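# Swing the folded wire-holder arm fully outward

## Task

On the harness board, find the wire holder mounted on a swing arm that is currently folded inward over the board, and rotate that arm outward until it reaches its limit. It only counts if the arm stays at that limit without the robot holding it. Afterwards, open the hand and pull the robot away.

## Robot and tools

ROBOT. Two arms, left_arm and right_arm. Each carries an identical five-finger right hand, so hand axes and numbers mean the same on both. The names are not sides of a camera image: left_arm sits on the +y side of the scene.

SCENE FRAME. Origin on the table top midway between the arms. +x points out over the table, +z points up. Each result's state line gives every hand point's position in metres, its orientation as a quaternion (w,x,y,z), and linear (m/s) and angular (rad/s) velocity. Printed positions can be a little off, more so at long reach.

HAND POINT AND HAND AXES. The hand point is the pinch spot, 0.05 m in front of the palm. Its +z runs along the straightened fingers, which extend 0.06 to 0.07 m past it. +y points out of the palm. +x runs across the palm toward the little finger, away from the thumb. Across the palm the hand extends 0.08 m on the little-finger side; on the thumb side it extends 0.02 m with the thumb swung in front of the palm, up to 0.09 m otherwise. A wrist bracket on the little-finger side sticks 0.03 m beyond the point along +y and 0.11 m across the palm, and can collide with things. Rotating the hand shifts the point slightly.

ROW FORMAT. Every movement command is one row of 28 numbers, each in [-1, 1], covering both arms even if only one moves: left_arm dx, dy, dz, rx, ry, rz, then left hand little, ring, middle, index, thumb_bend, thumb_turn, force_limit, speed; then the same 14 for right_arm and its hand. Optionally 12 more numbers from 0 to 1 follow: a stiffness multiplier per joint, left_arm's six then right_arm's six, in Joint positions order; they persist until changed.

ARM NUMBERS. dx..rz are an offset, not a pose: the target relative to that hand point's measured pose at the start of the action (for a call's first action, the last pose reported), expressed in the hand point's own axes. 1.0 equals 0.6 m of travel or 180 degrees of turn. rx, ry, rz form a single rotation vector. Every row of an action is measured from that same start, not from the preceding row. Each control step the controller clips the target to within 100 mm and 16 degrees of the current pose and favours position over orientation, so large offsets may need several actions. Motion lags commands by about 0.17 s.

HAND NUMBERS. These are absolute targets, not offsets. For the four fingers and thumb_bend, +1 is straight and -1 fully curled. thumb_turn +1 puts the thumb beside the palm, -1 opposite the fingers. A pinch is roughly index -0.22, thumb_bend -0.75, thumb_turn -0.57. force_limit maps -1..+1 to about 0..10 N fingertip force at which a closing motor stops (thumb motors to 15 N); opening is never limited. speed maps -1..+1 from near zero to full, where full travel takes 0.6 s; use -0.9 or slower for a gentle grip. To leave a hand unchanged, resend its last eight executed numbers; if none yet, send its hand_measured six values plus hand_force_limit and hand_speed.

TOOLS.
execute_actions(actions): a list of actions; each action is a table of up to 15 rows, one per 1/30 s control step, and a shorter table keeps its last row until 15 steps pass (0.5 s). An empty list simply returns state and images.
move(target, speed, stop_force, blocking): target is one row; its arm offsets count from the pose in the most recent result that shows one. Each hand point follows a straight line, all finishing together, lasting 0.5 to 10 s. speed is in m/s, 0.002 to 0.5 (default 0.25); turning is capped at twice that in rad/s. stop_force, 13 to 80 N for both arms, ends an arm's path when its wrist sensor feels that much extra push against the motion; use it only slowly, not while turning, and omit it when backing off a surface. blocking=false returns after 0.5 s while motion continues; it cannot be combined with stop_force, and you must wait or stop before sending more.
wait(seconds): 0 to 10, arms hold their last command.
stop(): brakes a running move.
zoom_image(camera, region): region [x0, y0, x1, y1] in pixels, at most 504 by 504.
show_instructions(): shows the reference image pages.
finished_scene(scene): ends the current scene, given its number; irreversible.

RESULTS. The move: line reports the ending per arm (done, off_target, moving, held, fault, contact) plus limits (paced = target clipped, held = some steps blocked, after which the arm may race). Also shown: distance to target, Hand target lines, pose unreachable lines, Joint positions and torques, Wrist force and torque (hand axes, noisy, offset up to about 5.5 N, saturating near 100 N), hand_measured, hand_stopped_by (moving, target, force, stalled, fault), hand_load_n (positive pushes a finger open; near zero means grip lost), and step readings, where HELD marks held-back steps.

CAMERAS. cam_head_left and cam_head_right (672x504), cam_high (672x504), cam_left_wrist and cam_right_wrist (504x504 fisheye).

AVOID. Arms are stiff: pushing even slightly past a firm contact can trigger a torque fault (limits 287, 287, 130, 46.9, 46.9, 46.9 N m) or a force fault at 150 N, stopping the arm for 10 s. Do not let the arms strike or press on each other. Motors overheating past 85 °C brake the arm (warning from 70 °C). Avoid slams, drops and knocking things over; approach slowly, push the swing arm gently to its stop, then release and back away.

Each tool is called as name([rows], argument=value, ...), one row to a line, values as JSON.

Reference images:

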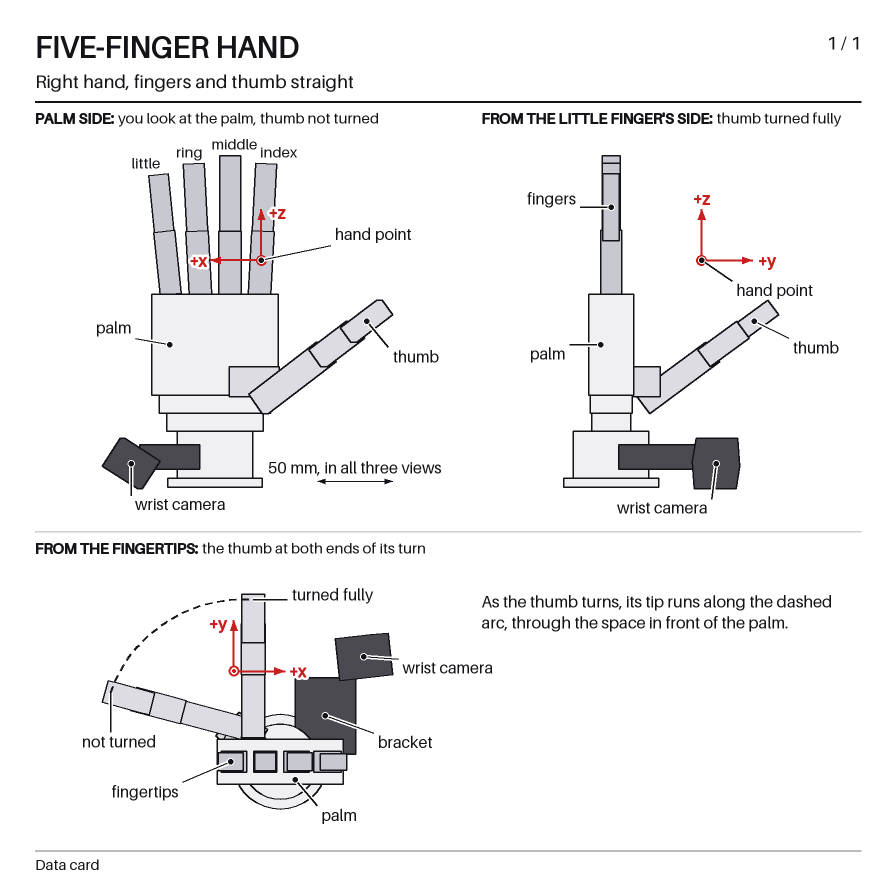

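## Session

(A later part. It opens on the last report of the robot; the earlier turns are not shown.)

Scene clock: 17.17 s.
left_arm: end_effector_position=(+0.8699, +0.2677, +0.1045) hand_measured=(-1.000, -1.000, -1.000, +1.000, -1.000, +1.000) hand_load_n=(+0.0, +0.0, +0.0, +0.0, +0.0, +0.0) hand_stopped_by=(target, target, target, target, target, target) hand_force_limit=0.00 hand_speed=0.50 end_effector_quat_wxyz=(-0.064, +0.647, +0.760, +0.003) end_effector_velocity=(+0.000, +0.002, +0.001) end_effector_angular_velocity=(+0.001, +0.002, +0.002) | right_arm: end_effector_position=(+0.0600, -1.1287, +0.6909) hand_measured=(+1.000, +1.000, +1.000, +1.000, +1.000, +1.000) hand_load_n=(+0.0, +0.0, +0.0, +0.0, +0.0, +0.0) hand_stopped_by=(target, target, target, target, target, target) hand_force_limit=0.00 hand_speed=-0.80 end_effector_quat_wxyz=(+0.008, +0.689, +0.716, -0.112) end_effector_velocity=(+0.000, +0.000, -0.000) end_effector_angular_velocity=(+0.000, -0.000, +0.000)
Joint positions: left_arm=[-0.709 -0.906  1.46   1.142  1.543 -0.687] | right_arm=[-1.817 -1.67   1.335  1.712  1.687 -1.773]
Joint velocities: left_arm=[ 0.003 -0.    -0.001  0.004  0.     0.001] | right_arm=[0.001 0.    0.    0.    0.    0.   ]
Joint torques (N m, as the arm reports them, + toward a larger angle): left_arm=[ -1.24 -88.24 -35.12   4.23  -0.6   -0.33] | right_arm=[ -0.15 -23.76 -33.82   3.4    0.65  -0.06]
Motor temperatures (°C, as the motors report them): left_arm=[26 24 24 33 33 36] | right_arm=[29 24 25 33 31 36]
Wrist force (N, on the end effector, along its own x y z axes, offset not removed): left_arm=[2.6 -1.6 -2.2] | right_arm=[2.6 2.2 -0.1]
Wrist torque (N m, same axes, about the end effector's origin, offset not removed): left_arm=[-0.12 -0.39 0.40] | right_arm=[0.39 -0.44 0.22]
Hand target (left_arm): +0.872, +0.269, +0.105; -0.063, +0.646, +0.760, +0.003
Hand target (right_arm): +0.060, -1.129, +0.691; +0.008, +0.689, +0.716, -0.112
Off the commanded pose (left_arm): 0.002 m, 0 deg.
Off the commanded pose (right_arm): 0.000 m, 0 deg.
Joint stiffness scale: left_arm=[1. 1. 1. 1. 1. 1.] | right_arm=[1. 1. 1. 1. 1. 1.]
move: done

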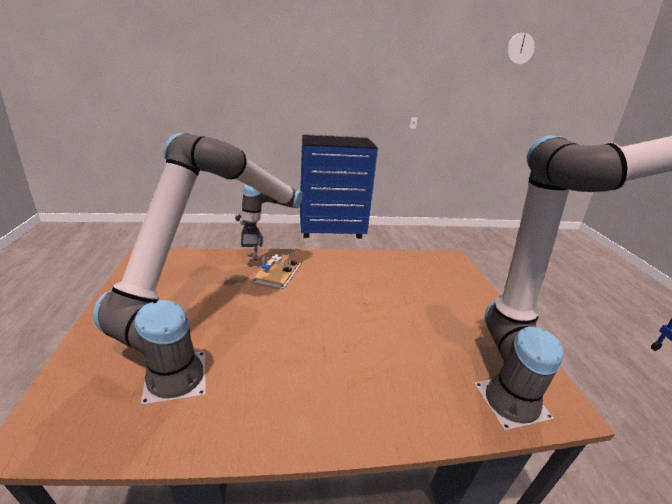

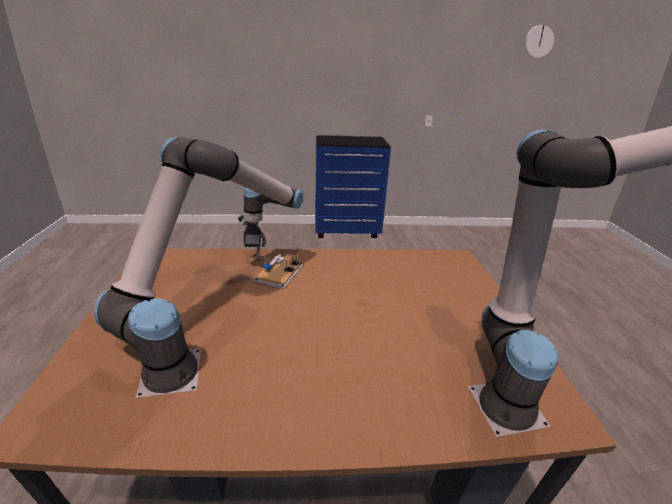

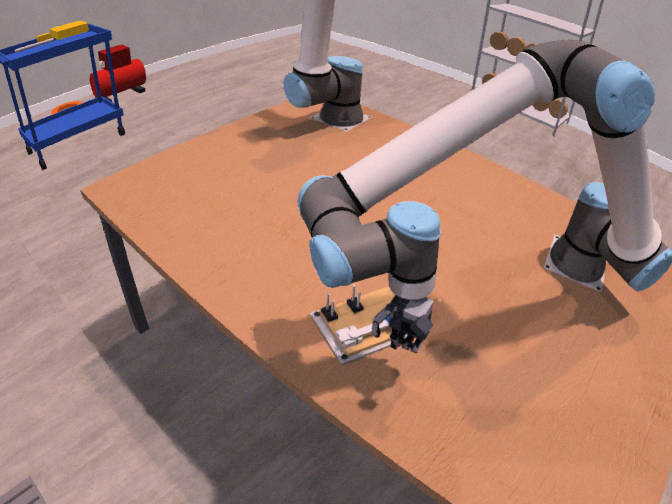

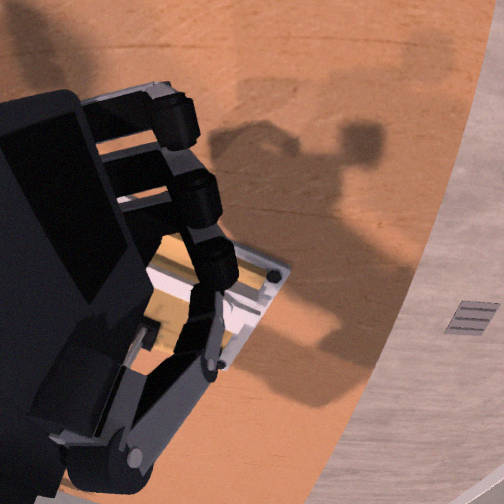

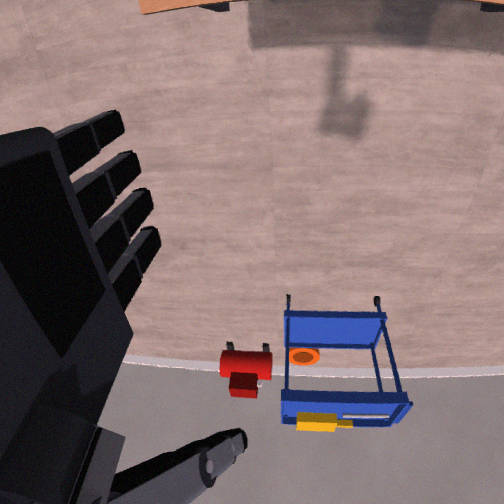

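move(target=[-0.16,-0.06,0,0,0,0,-1,-1,-1,1,-1,1,0,0.5,0,0,0,0,0,0,1,1,1,1,1,1,0,-0.8], speed=0.1)

zoom_image(camera="cam_high", region=[280,200,500,390])

zoom_image(camera="cam_head_left", region=[220,220,320,300])

Scene clock: 21.20 s.
left_arm: end_effector_position=(+0.8548, +0.1981, +0.0992) hand_measured=(-1.000, -1.000, -1.000, +0.864, -1.000, +1.000) hand_load_n=(+0.0, +0.0, +0.0, -22.0, +0.0, +0.0) hand_stopped_by=(target, target, target, target, target, target) hand_force_limit=0.00 hand_speed=0.50 end_effector_quat_wxyz=(-0.073, +0.637, +0.767, +0.014) end_effector_velocity=(+0.000, -0.001, +0.000) end_effector_angular_velocity=(-0.001, -0.000, -0.002) | right_arm: end_effector_position=(+0.0600, -1.1287, +0.6909) hand_measured=(+1.000, +1.000, +1.000, +1.000, +1.000, +1.000) hand_load_n=(+0.0, +0.0, +0.0, +0.0, +0.0, +0.0) hand_stopped_by=(target, target, target, target, target, target) hand_force_limit=0.00 hand_speed=-0.80 end_effector_quat_wxyz=(+0.008, +0.689, +0.716, -0.112) end_effector_velocity=(+0.000, -0.000, +0.000) end_effector_angular_velocity=(-0.001, +0.000, +0.000)
Joint positions: left_arm=[-0.808 -0.882  1.433  1.164  1.532 -0.812] | right_arm=[-1.817 -1.67   1.335  1.712  1.687 -1.773]
Joint velocities: left_arm=[-0.    -0.    -0.001  0.     0.001  0.001] | right_arm=[ 0.001 -0.    -0.001 -0.     0.     0.   ]
Joint torques (N m, as the arm reports them, + toward a larger angle): left_arm=[-40.35 -89.64 -41.09  -2.32  13.51   0.26] | right_arm=[  1.31 -24.41 -33.26   3.67   0.36   0.26]
Motor temperatures (°C, as the motors report them): left_arm=[26 24 24 33 33 36] | right_arm=[29 24 25 33 31 36]
Wrist force (N, on the end effector, along its own x y z axes, offset not removed): left_arm=[43.7 18.4 -6.5] | right_arm=[3.1 -1.5 0.0]
Wrist torque (N m, same axes, about the end effector's origin, offset not removed): left_arm=[-0.74 2.19 2.22] | right_arm=[-0.15 -0.46 0.18]
Hand target (left_arm): +0.849, +0.168, +0.098; -0.064, +0.647, +0.760, +0.003
Hand target (right_arm): +0.060, -1.129, +0.691; +0.008, +0.689, +0.716, -0.112
Off the commanded pose (left_arm): 0.031 m, 2 deg.
Off the commanded pose (right_arm): 0.000 m, 0 deg.
Joint stiffness scale: left_arm=[1. 1. 1. 1. 1. 1.] | right_arm=[1. 1. 1. 1. 1. 1.]
move: off_target (left_arm)

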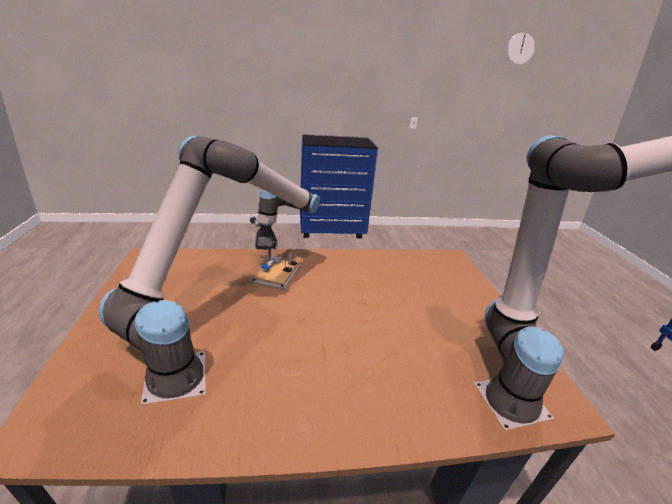

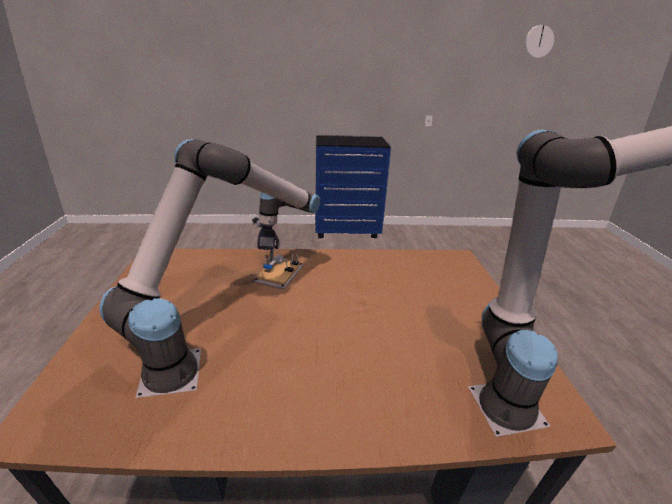

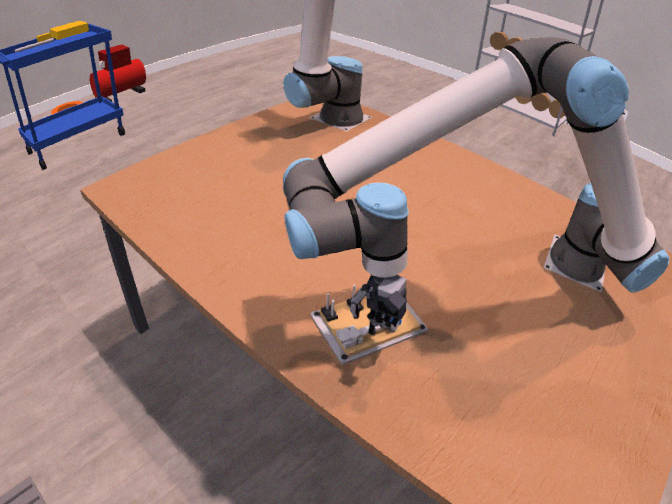

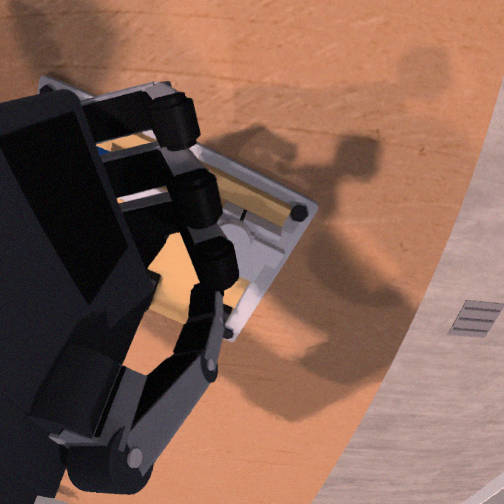

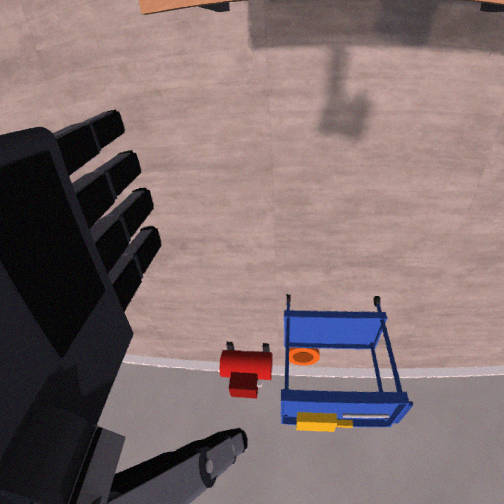

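Region (280, 200, 500, 390) of cam_high's 672x504 image, scaled by 2.291, with more detail than that image has; it fills the top 435 rows of this view, and the rest is white.

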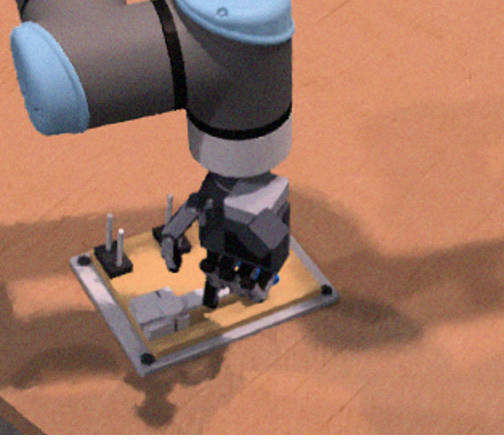

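Region (220, 220, 320, 300) of cam_head_left's 672x504 image, scaled by 5.040, with more detail than that image has; it fills the top 403 rows of this view, and the rest is white.

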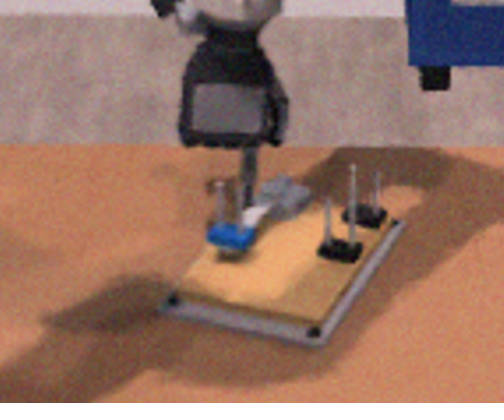

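move(target=[0.02,0,-0.05,0,0,0,-1,-1,-1,0.8,-1,1,0,0.5,0,0,0,0,0,0,1,1,1,1,1,1,0,-0.8], speed=0.1)

move(target=[-0.1,0,0,0,0,0,-1,-1,-1,1,-1,1,0,0.5,0,0,0,0,0,0,1,1,1,1,1,1,0,-0.8], speed=0.1)

move(target=[0,0,0.05,0,0,0,-1,-1,-1,1,-1,1,0,0.5,0,0,0,0,0,0,1,1,1,1,1,1,0,-0.8], speed=0.05, stop_force=15)

move(target=[0.15,0.03,0,0,0,0,-1,-1,-1,1,-1,1,0,0.5,0,0,0,0,0,0,1,1,1,1,1,1,0,-0.8], speed=0.04, stop_force=30)

zoom_image(camera="cam_head_left", region=[220,220,320,300])

Scene clock: 22.97 s.
left_arm: end_effector_position=(+0.8542, +0.2060, +0.1300) hand_measured=(-1.000, -1.000, -1.000, +0.800, -1.000, +1.000) hand_load_n=(+0.0, +0.0, +0.0, +0.0, +0.0, +0.0) hand_stopped_by=(target, target, target, target, target, target) hand_force_limit=0.00 hand_speed=0.50 end_effector_quat_wxyz=(-0.073, +0.637, +0.767, +0.014) end_effector_velocity=(-0.001, +0.001, +0.001) end_effector_angular_velocity=(+0.003, +0.004, -0.002) | right_arm: end_effector_position=(+0.0600, -1.1287, +0.6909) hand_measured=(+1.000, +1.000, +1.000, +1.000, +1.000, +1.000) hand_load_n=(+0.0, +0.0, +0.0, +0.0, +0.0, +0.0) hand_stopped_by=(target, target, target, target, target, target) hand_force_limit=0.00 hand_speed=-0.80 end_effector_quat_wxyz=(+0.008, +0.689, +0.716, -0.112) end_effector_velocity=(+0.000, +0.000, -0.000) end_effector_angular_velocity=(+0.001, +0.001, +0.001)
Joint positions: left_arm=[-0.8   -0.913  1.425  1.203  1.532 -0.805] | right_arm=[-1.817 -1.67   1.335  1.712  1.687 -1.773]
Joint velocities: left_arm=[-0.    -0.     0.     0.005 -0.001  0.002] | right_arm=[ 0.     0.     0.     0.     0.    -0.001]
Joint torques (N m, as the arm reports them, + toward a larger angle): left_arm=[ -0.83 -89.66 -36.46   5.3   -0.16   0.27] | right_arm=[  1.19 -25.22 -33.08   3.4    0.46   0.07]
Motor temperatures (°C, as the motors report them): left_arm=[26 24 24 33 33 36] | right_arm=[29 24 25 33 31 36]
Wrist force (N, on the end effector, along its own x y z axes, offset not removed): left_arm=[2.9 -1.5 -0.5] | right_arm=[3.2 0.2 0.0]
Wrist torque (N m, same axes, about the end effector's origin, offset not removed): left_arm=[-0.22 -0.19 0.37] | right_arm=[-0.01 -0.50 0.22]
Hand target (left_arm): +0.855, +0.206, +0.130; -0.073, +0.637, +0.767, +0.014
Hand target (right_arm): +0.060, -1.129, +0.691; +0.008, +0.689, +0.716, -0.112
Off the commanded pose (left_arm): 0.001 m, 0 deg.
Off the commanded pose (right_arm): 0.000 m, 0 deg.
Joint stiffness scale: left_arm=[1. 1. 1. 1. 1. 1.] | right_arm=[1. 1. 1. 1. 1. 1.]
move: done

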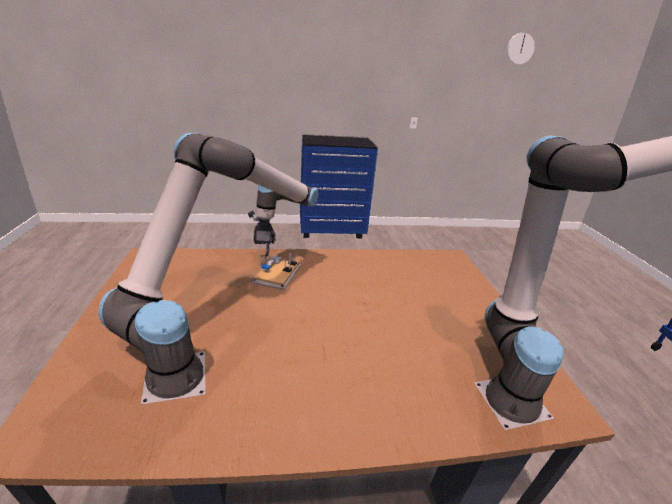

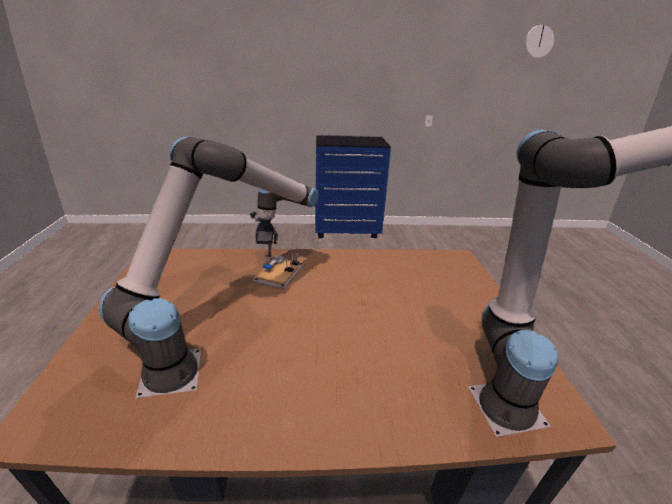

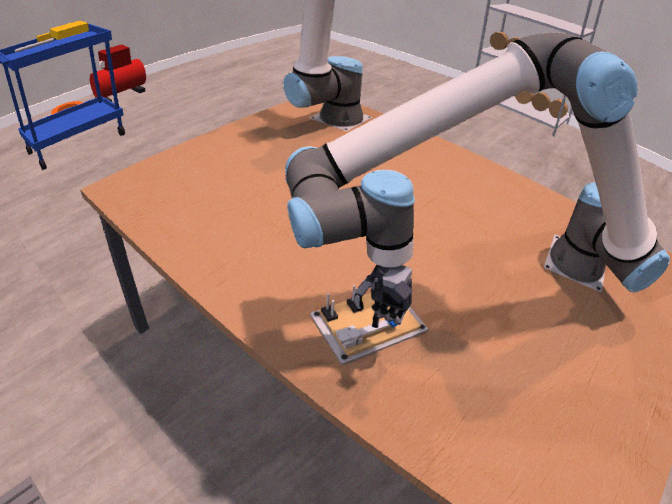

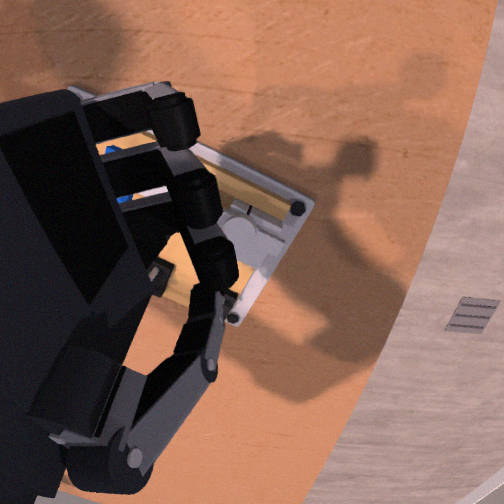

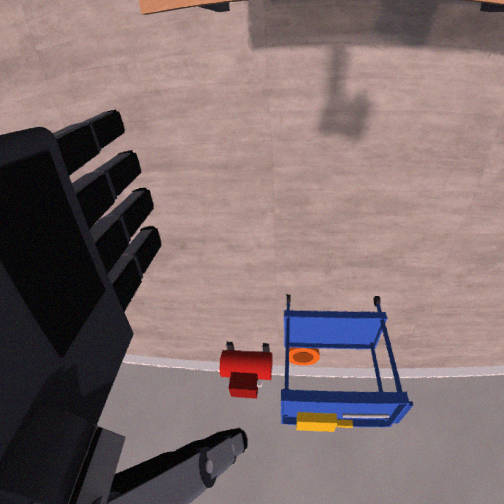

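Scene clock: 24.07 s.
left_arm: end_effector_position=(+0.8638, +0.1493, +0.1216) hand_measured=(-1.000, -1.000, -1.000, +1.000, -1.000, +1.000) hand_load_n=(+0.0, +0.0, +0.0, +0.0, +0.0, +0.0) hand_stopped_by=(target, target, target, target, target, target) hand_force_limit=0.00 hand_speed=0.50 end_effector_quat_wxyz=(-0.074, +0.637, +0.767, +0.015) end_effector_velocity=(+0.002, -0.001, +0.003) end_effector_angular_velocity=(-0.001, -0.002, +0.005) | right_arm: end_effector_position=(+0.0600, -1.1287, +0.6909) hand_measured=(+1.000, +1.000, +1.000, +1.000, +1.000, +1.000) hand_load_n=(+0.0, +0.0, +0.0, +0.0, +0.0, +0.0) hand_stopped_by=(target, target, target, target, target, target) hand_force_limit=0.00 hand_speed=-0.80 end_effector_quat_wxyz=(+0.008, +0.689, +0.716, -0.112) end_effector_velocity=(+0.000, +0.000, +0.000) end_effector_angular_velocity=(+0.001, -0.000, +0.001)
Joint positions: left_arm=[-0.852 -0.858  1.345  1.231  1.538 -0.855] | right_arm=[-1.817 -1.67   1.335  1.712  1.687 -1.773]
Joint velocities: left_arm=[ 0.     0.    -0.008  0.005  0.    -0.005] | right_arm=[-0.     0.    -0.     0.001 -0.    -0.001]
Joint torques (N m, as the arm reports them, + toward a larger angle): left_arm=[ -1.33 -91.47 -36.09   3.93   0.58  -1.  ] | right_arm=[ -0.5  -24.82 -33.93   3.31   0.29  -0.35]
Motor temperatures (°C, as the motors report them): left_arm=[26 24 24 33 33 36] | right_arm=[29 24 25 33 31 36]
Wrist force (N, on the end effector, along its own x y z axes, offset not removed): left_arm=[-1.4 -1.9 4.2] | right_arm=[3.2 -0.4 -2.4]
Wrist torque (N m, same axes, about the end effector's origin, offset not removed): left_arm=[-0.54 0.24 0.06] | right_arm=[0.11 -0.38 0.21]
Hand target (left_arm): +0.865, +0.148, +0.122; -0.073, +0.637, +0.767, +0.014
Hand target (right_arm): +0.060, -1.129, +0.691; +0.008, +0.689, +0.716, -0.112
Off the commanded pose (left_arm): 0.002 m, 0 deg.
Off the commanded pose (right_arm): 0.000 m, 0 deg.
Joint stiffness scale: left_arm=[1. 1. 1. 1. 1. 1.] | right_arm=[1. 1. 1. 1. 1. 1.]
move: done

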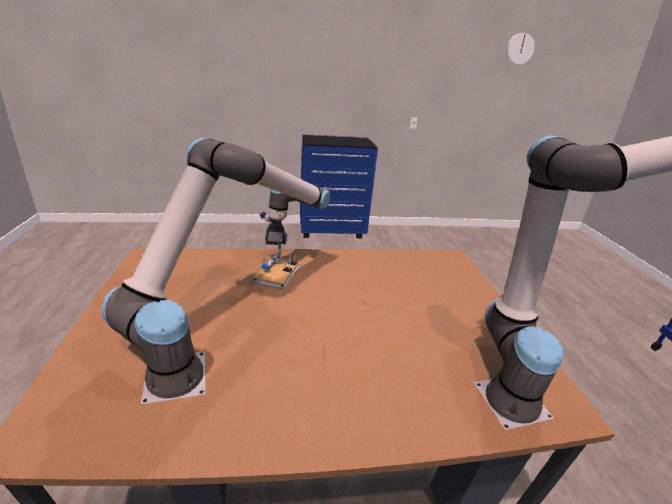

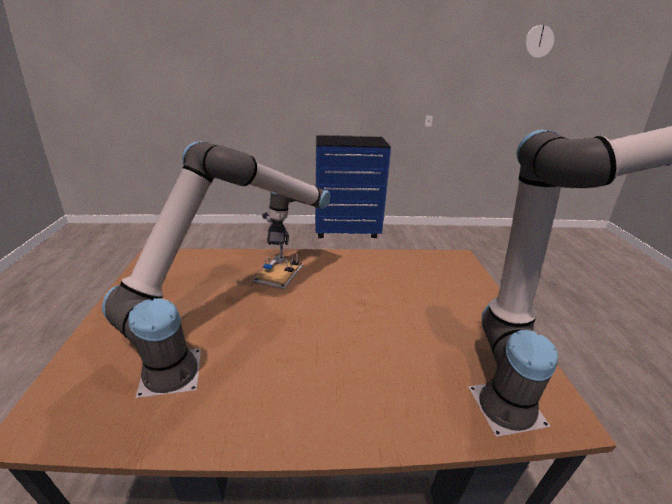

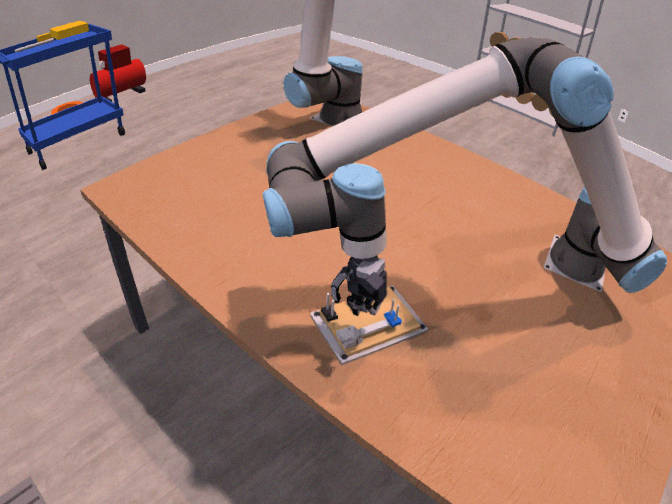

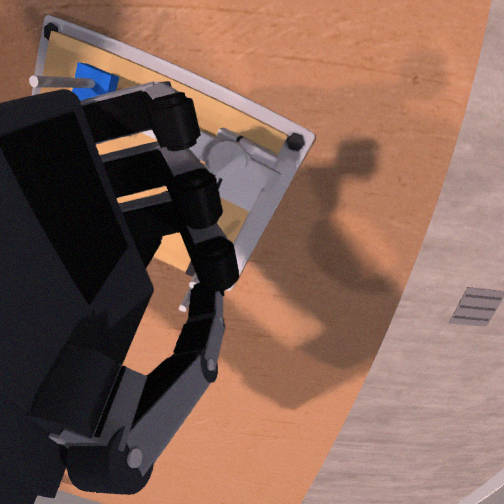

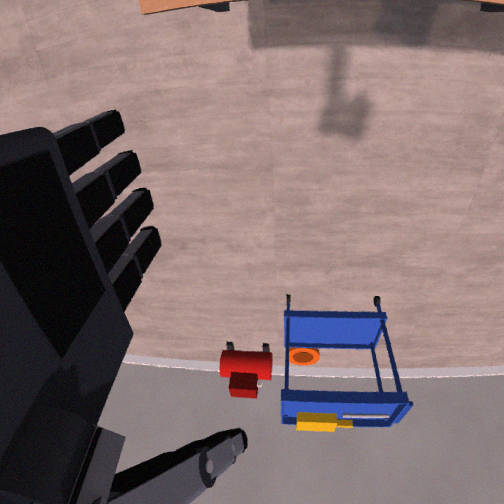

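Scene clock: 25.10 s.
left_arm: end_effector_position=(+0.8617, +0.1509, +0.0941) hand_measured=(-1.000, -1.000, -1.000, +1.000, -1.000, +1.000) hand_load_n=(+0.0, +0.0, +0.0, +0.0, +0.0, +0.0) hand_stopped_by=(target, target, target, target, target, target) hand_force_limit=0.00 hand_speed=0.50 end_effector_quat_wxyz=(-0.073, +0.637, +0.767, +0.015) end_effector_velocity=(+0.001, -0.001, +0.000) end_effector_angular_velocity=(-0.004, -0.005, -0.000) | right_arm: end_effector_position=(+0.0600, -1.1287, +0.6909) hand_measured=(+1.000, +1.000, +1.000, +1.000, +1.000, +1.000) hand_load_n=(+0.0, +0.0, +0.0, +0.0, +0.0, +0.0) hand_stopped_by=(target, target, target, target, target, target) hand_force_limit=0.00 hand_speed=-0.80 end_effector_quat_wxyz=(+0.008, +0.689, +0.716, -0.112) end_effector_velocity=(-0.000, -0.000, -0.000) end_effector_angular_velocity=(-0.000, -0.000, -0.002)
Joint positions: left_arm=[-0.852 -0.841  1.368  1.188  1.538 -0.855] | right_arm=[-1.817 -1.67   1.335  1.712  1.687 -1.773]
Joint velocities: left_arm=[ 0.    -0.001 -0.    -0.005 -0.     0.   ] | right_arm=[-0.001  0.     0.    -0.    -0.     0.001]
Joint torques (N m, as the arm reports them, + toward a larger angle): left_arm=[ -0.01 -97.09 -30.24   3.66  -0.24  -0.15] | right_arm=[  1.   -25.05 -33.35   3.53   0.42  -0.26]
Motor temperatures (°C, as the motors report them): left_arm=[26 24 24 33 33 36] | right_arm=[29 24 25 33 31 36]
Wrist force (N, on the end effector, along its own x y z axes, offset not removed): left_arm=[-1.0 -2.6 5.0] | right_arm=[1.8 3.4 1.2]
Wrist torque (N m, same axes, about the end effector's origin, offset not removed): left_arm=[-0.87 0.14 0.10] | right_arm=[0.37 -0.27 0.27]
Hand target (left_arm): +0.861, +0.153, +0.092; -0.074, +0.637, +0.767, +0.015
Hand target (right_arm): +0.060, -1.129, +0.691; +0.008, +0.689, +0.716, -0.112
Off the commanded pose (left_arm): 0.003 m, 0 deg.
Off the commanded pose (right_arm): 0.000 m, 0 deg.
Joint stiffness scale: left_arm=[1. 1. 1. 1. 1. 1.] | right_arm=[1. 1. 1. 1. 1. 1.]
move: done

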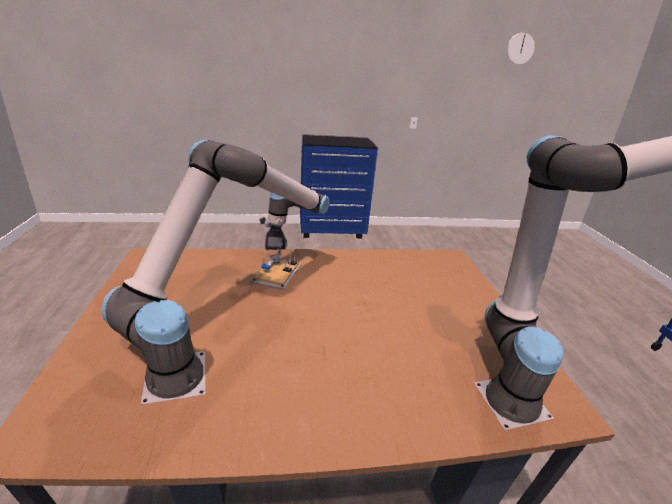

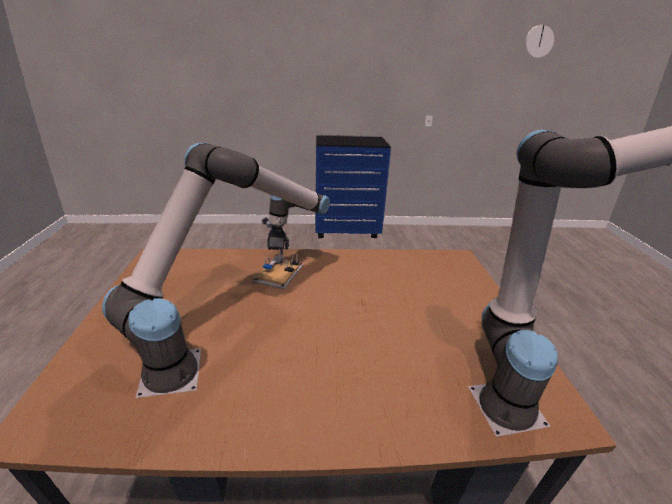

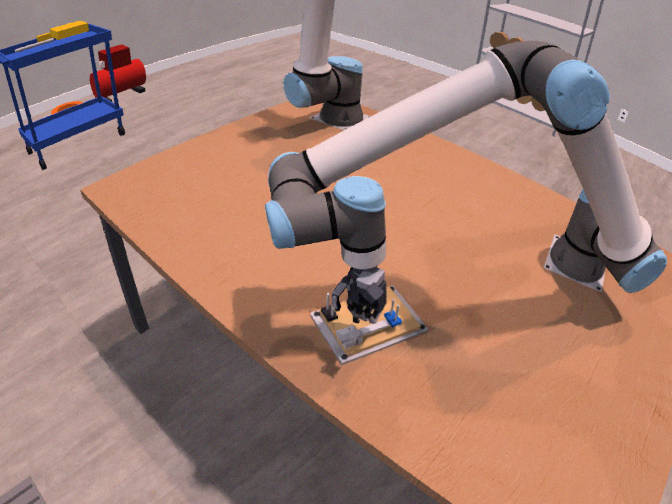

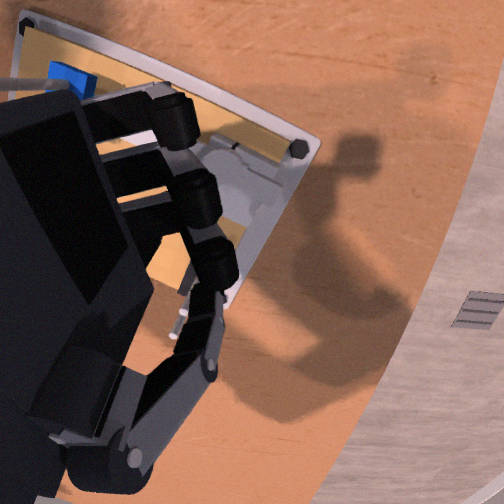

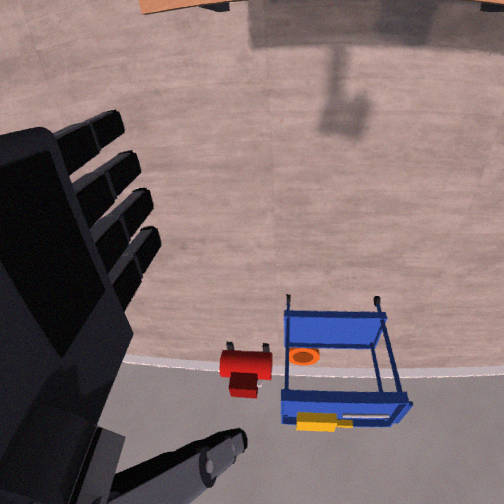

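Scene clock: 27.83 s.
left_arm: end_effector_position=(+0.8644, +0.2398, +0.1046) hand_measured=(-1.000, -1.000, -1.000, +1.000, -1.000, +1.000) hand_load_n=(+0.0, +0.0, +0.0, +0.0, +0.0, +0.0) hand_stopped_by=(target, target, target, target, target, target) hand_force_limit=0.00 hand_speed=0.50 end_effector_quat_wxyz=(-0.072, +0.637, +0.767, +0.014) end_effector_velocity=(-0.001, +0.000, -0.001) end_effector_angular_velocity=(-0.000, +0.002, -0.004) | right_arm: end_effector_position=(+0.0600, -1.1287, +0.6909) hand_measured=(+1.000, +1.000, +1.000, +1.000, +1.000, +1.000) hand_load_n=(+0.0, +0.0, +0.0, +0.0, +0.0, +0.0) hand_stopped_by=(target, target, target, target, target, target) hand_force_limit=0.00 hand_speed=-0.80 end_effector_quat_wxyz=(+0.008, +0.689, +0.716, -0.112) end_effector_velocity=(+0.000, +0.000, +0.000) end_effector_angular_velocity=(-0.000, -0.000, -0.000)
Joint positions: left_arm=[-0.755 -0.897  1.447  1.16   1.526 -0.759] | right_arm=[-1.817 -1.67   1.335  1.712  1.687 -1.773]
Joint velocities: left_arm=[-0.     0.     0.002 -0.001  0.     0.004] | right_arm=[ 0.    -0.    -0.     0.    -0.     0.001]
Joint torques (N m, as the arm reports them, + toward a larger angle): left_arm=[ -1.19 -92.53 -27.64   3.19  -0.51   0.06] | right_arm=[  1.75 -23.93 -32.83   3.54   0.36  -0.38]
Motor temperatures (°C, as the motors report them): left_arm=[26 24 24 33 33 36] | right_arm=[29 24 25 33 31 36]
Wrist force (N, on the end effector, along its own x y z axes, offset not removed): left_arm=[1.9 1.2 3.0] | right_arm=[3.9 0.1 1.3]
Wrist torque (N m, same axes, about the end effector's origin, offset not removed): left_arm=[0.02 -0.33 0.17] | right_arm=[-0.11 -0.66 0.25]
Hand target (left_arm): +0.863, +0.242, +0.104; -0.073, +0.637, +0.767, +0.014
Hand target (right_arm): +0.060, -1.129, +0.691; +0.008, +0.689, +0.716, -0.112
Off the commanded pose (left_arm): 0.003 m, 0 deg.
Off the commanded pose (right_arm): 0.000 m, 0 deg.
Joint stiffness scale: left_arm=[1. 1. 1. 1. 1. 1.] | right_arm=[1. 1. 1. 1. 1. 1.]
move: done

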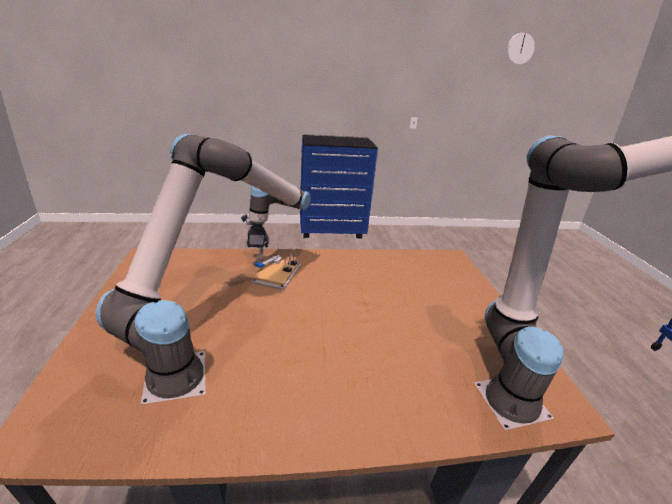

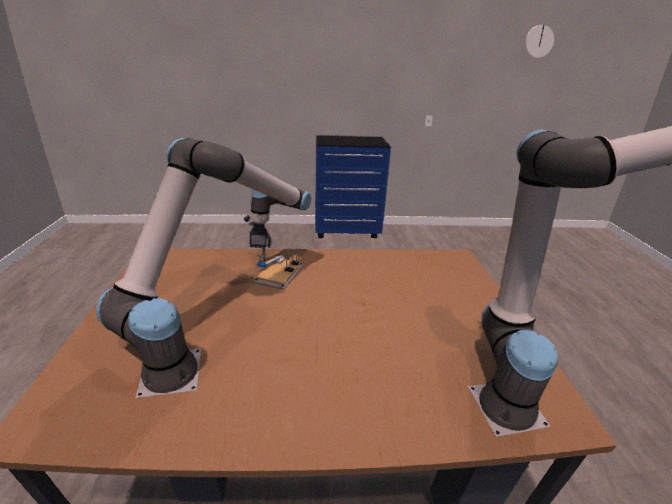

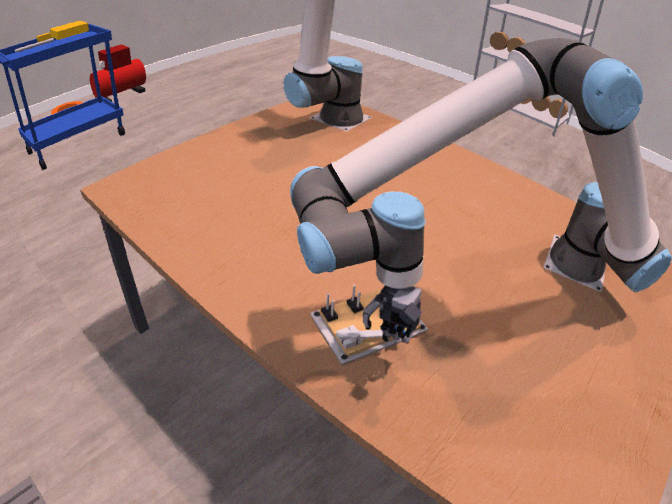

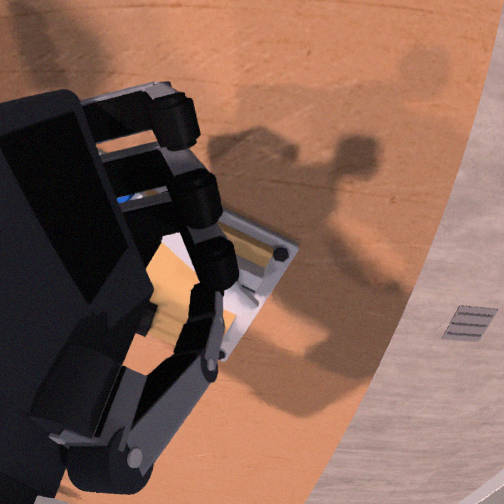

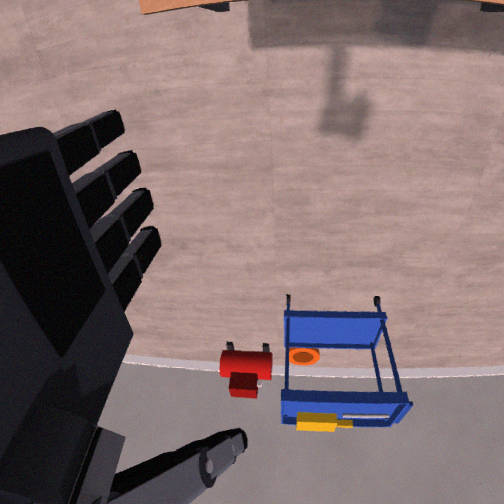

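Region (220, 220, 320, 300) of cam_head_left's 672x504 image, scaled by 5.040, with more detail than that image has; it fills the top 403 rows of this view, and the rest is white.

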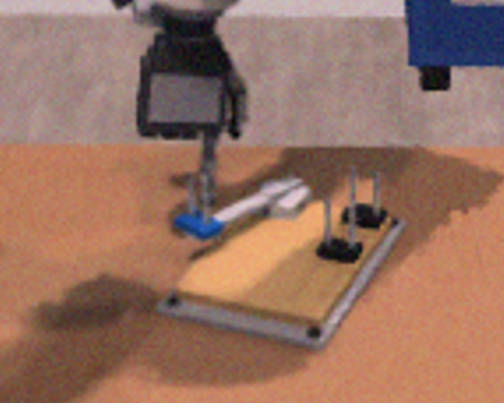

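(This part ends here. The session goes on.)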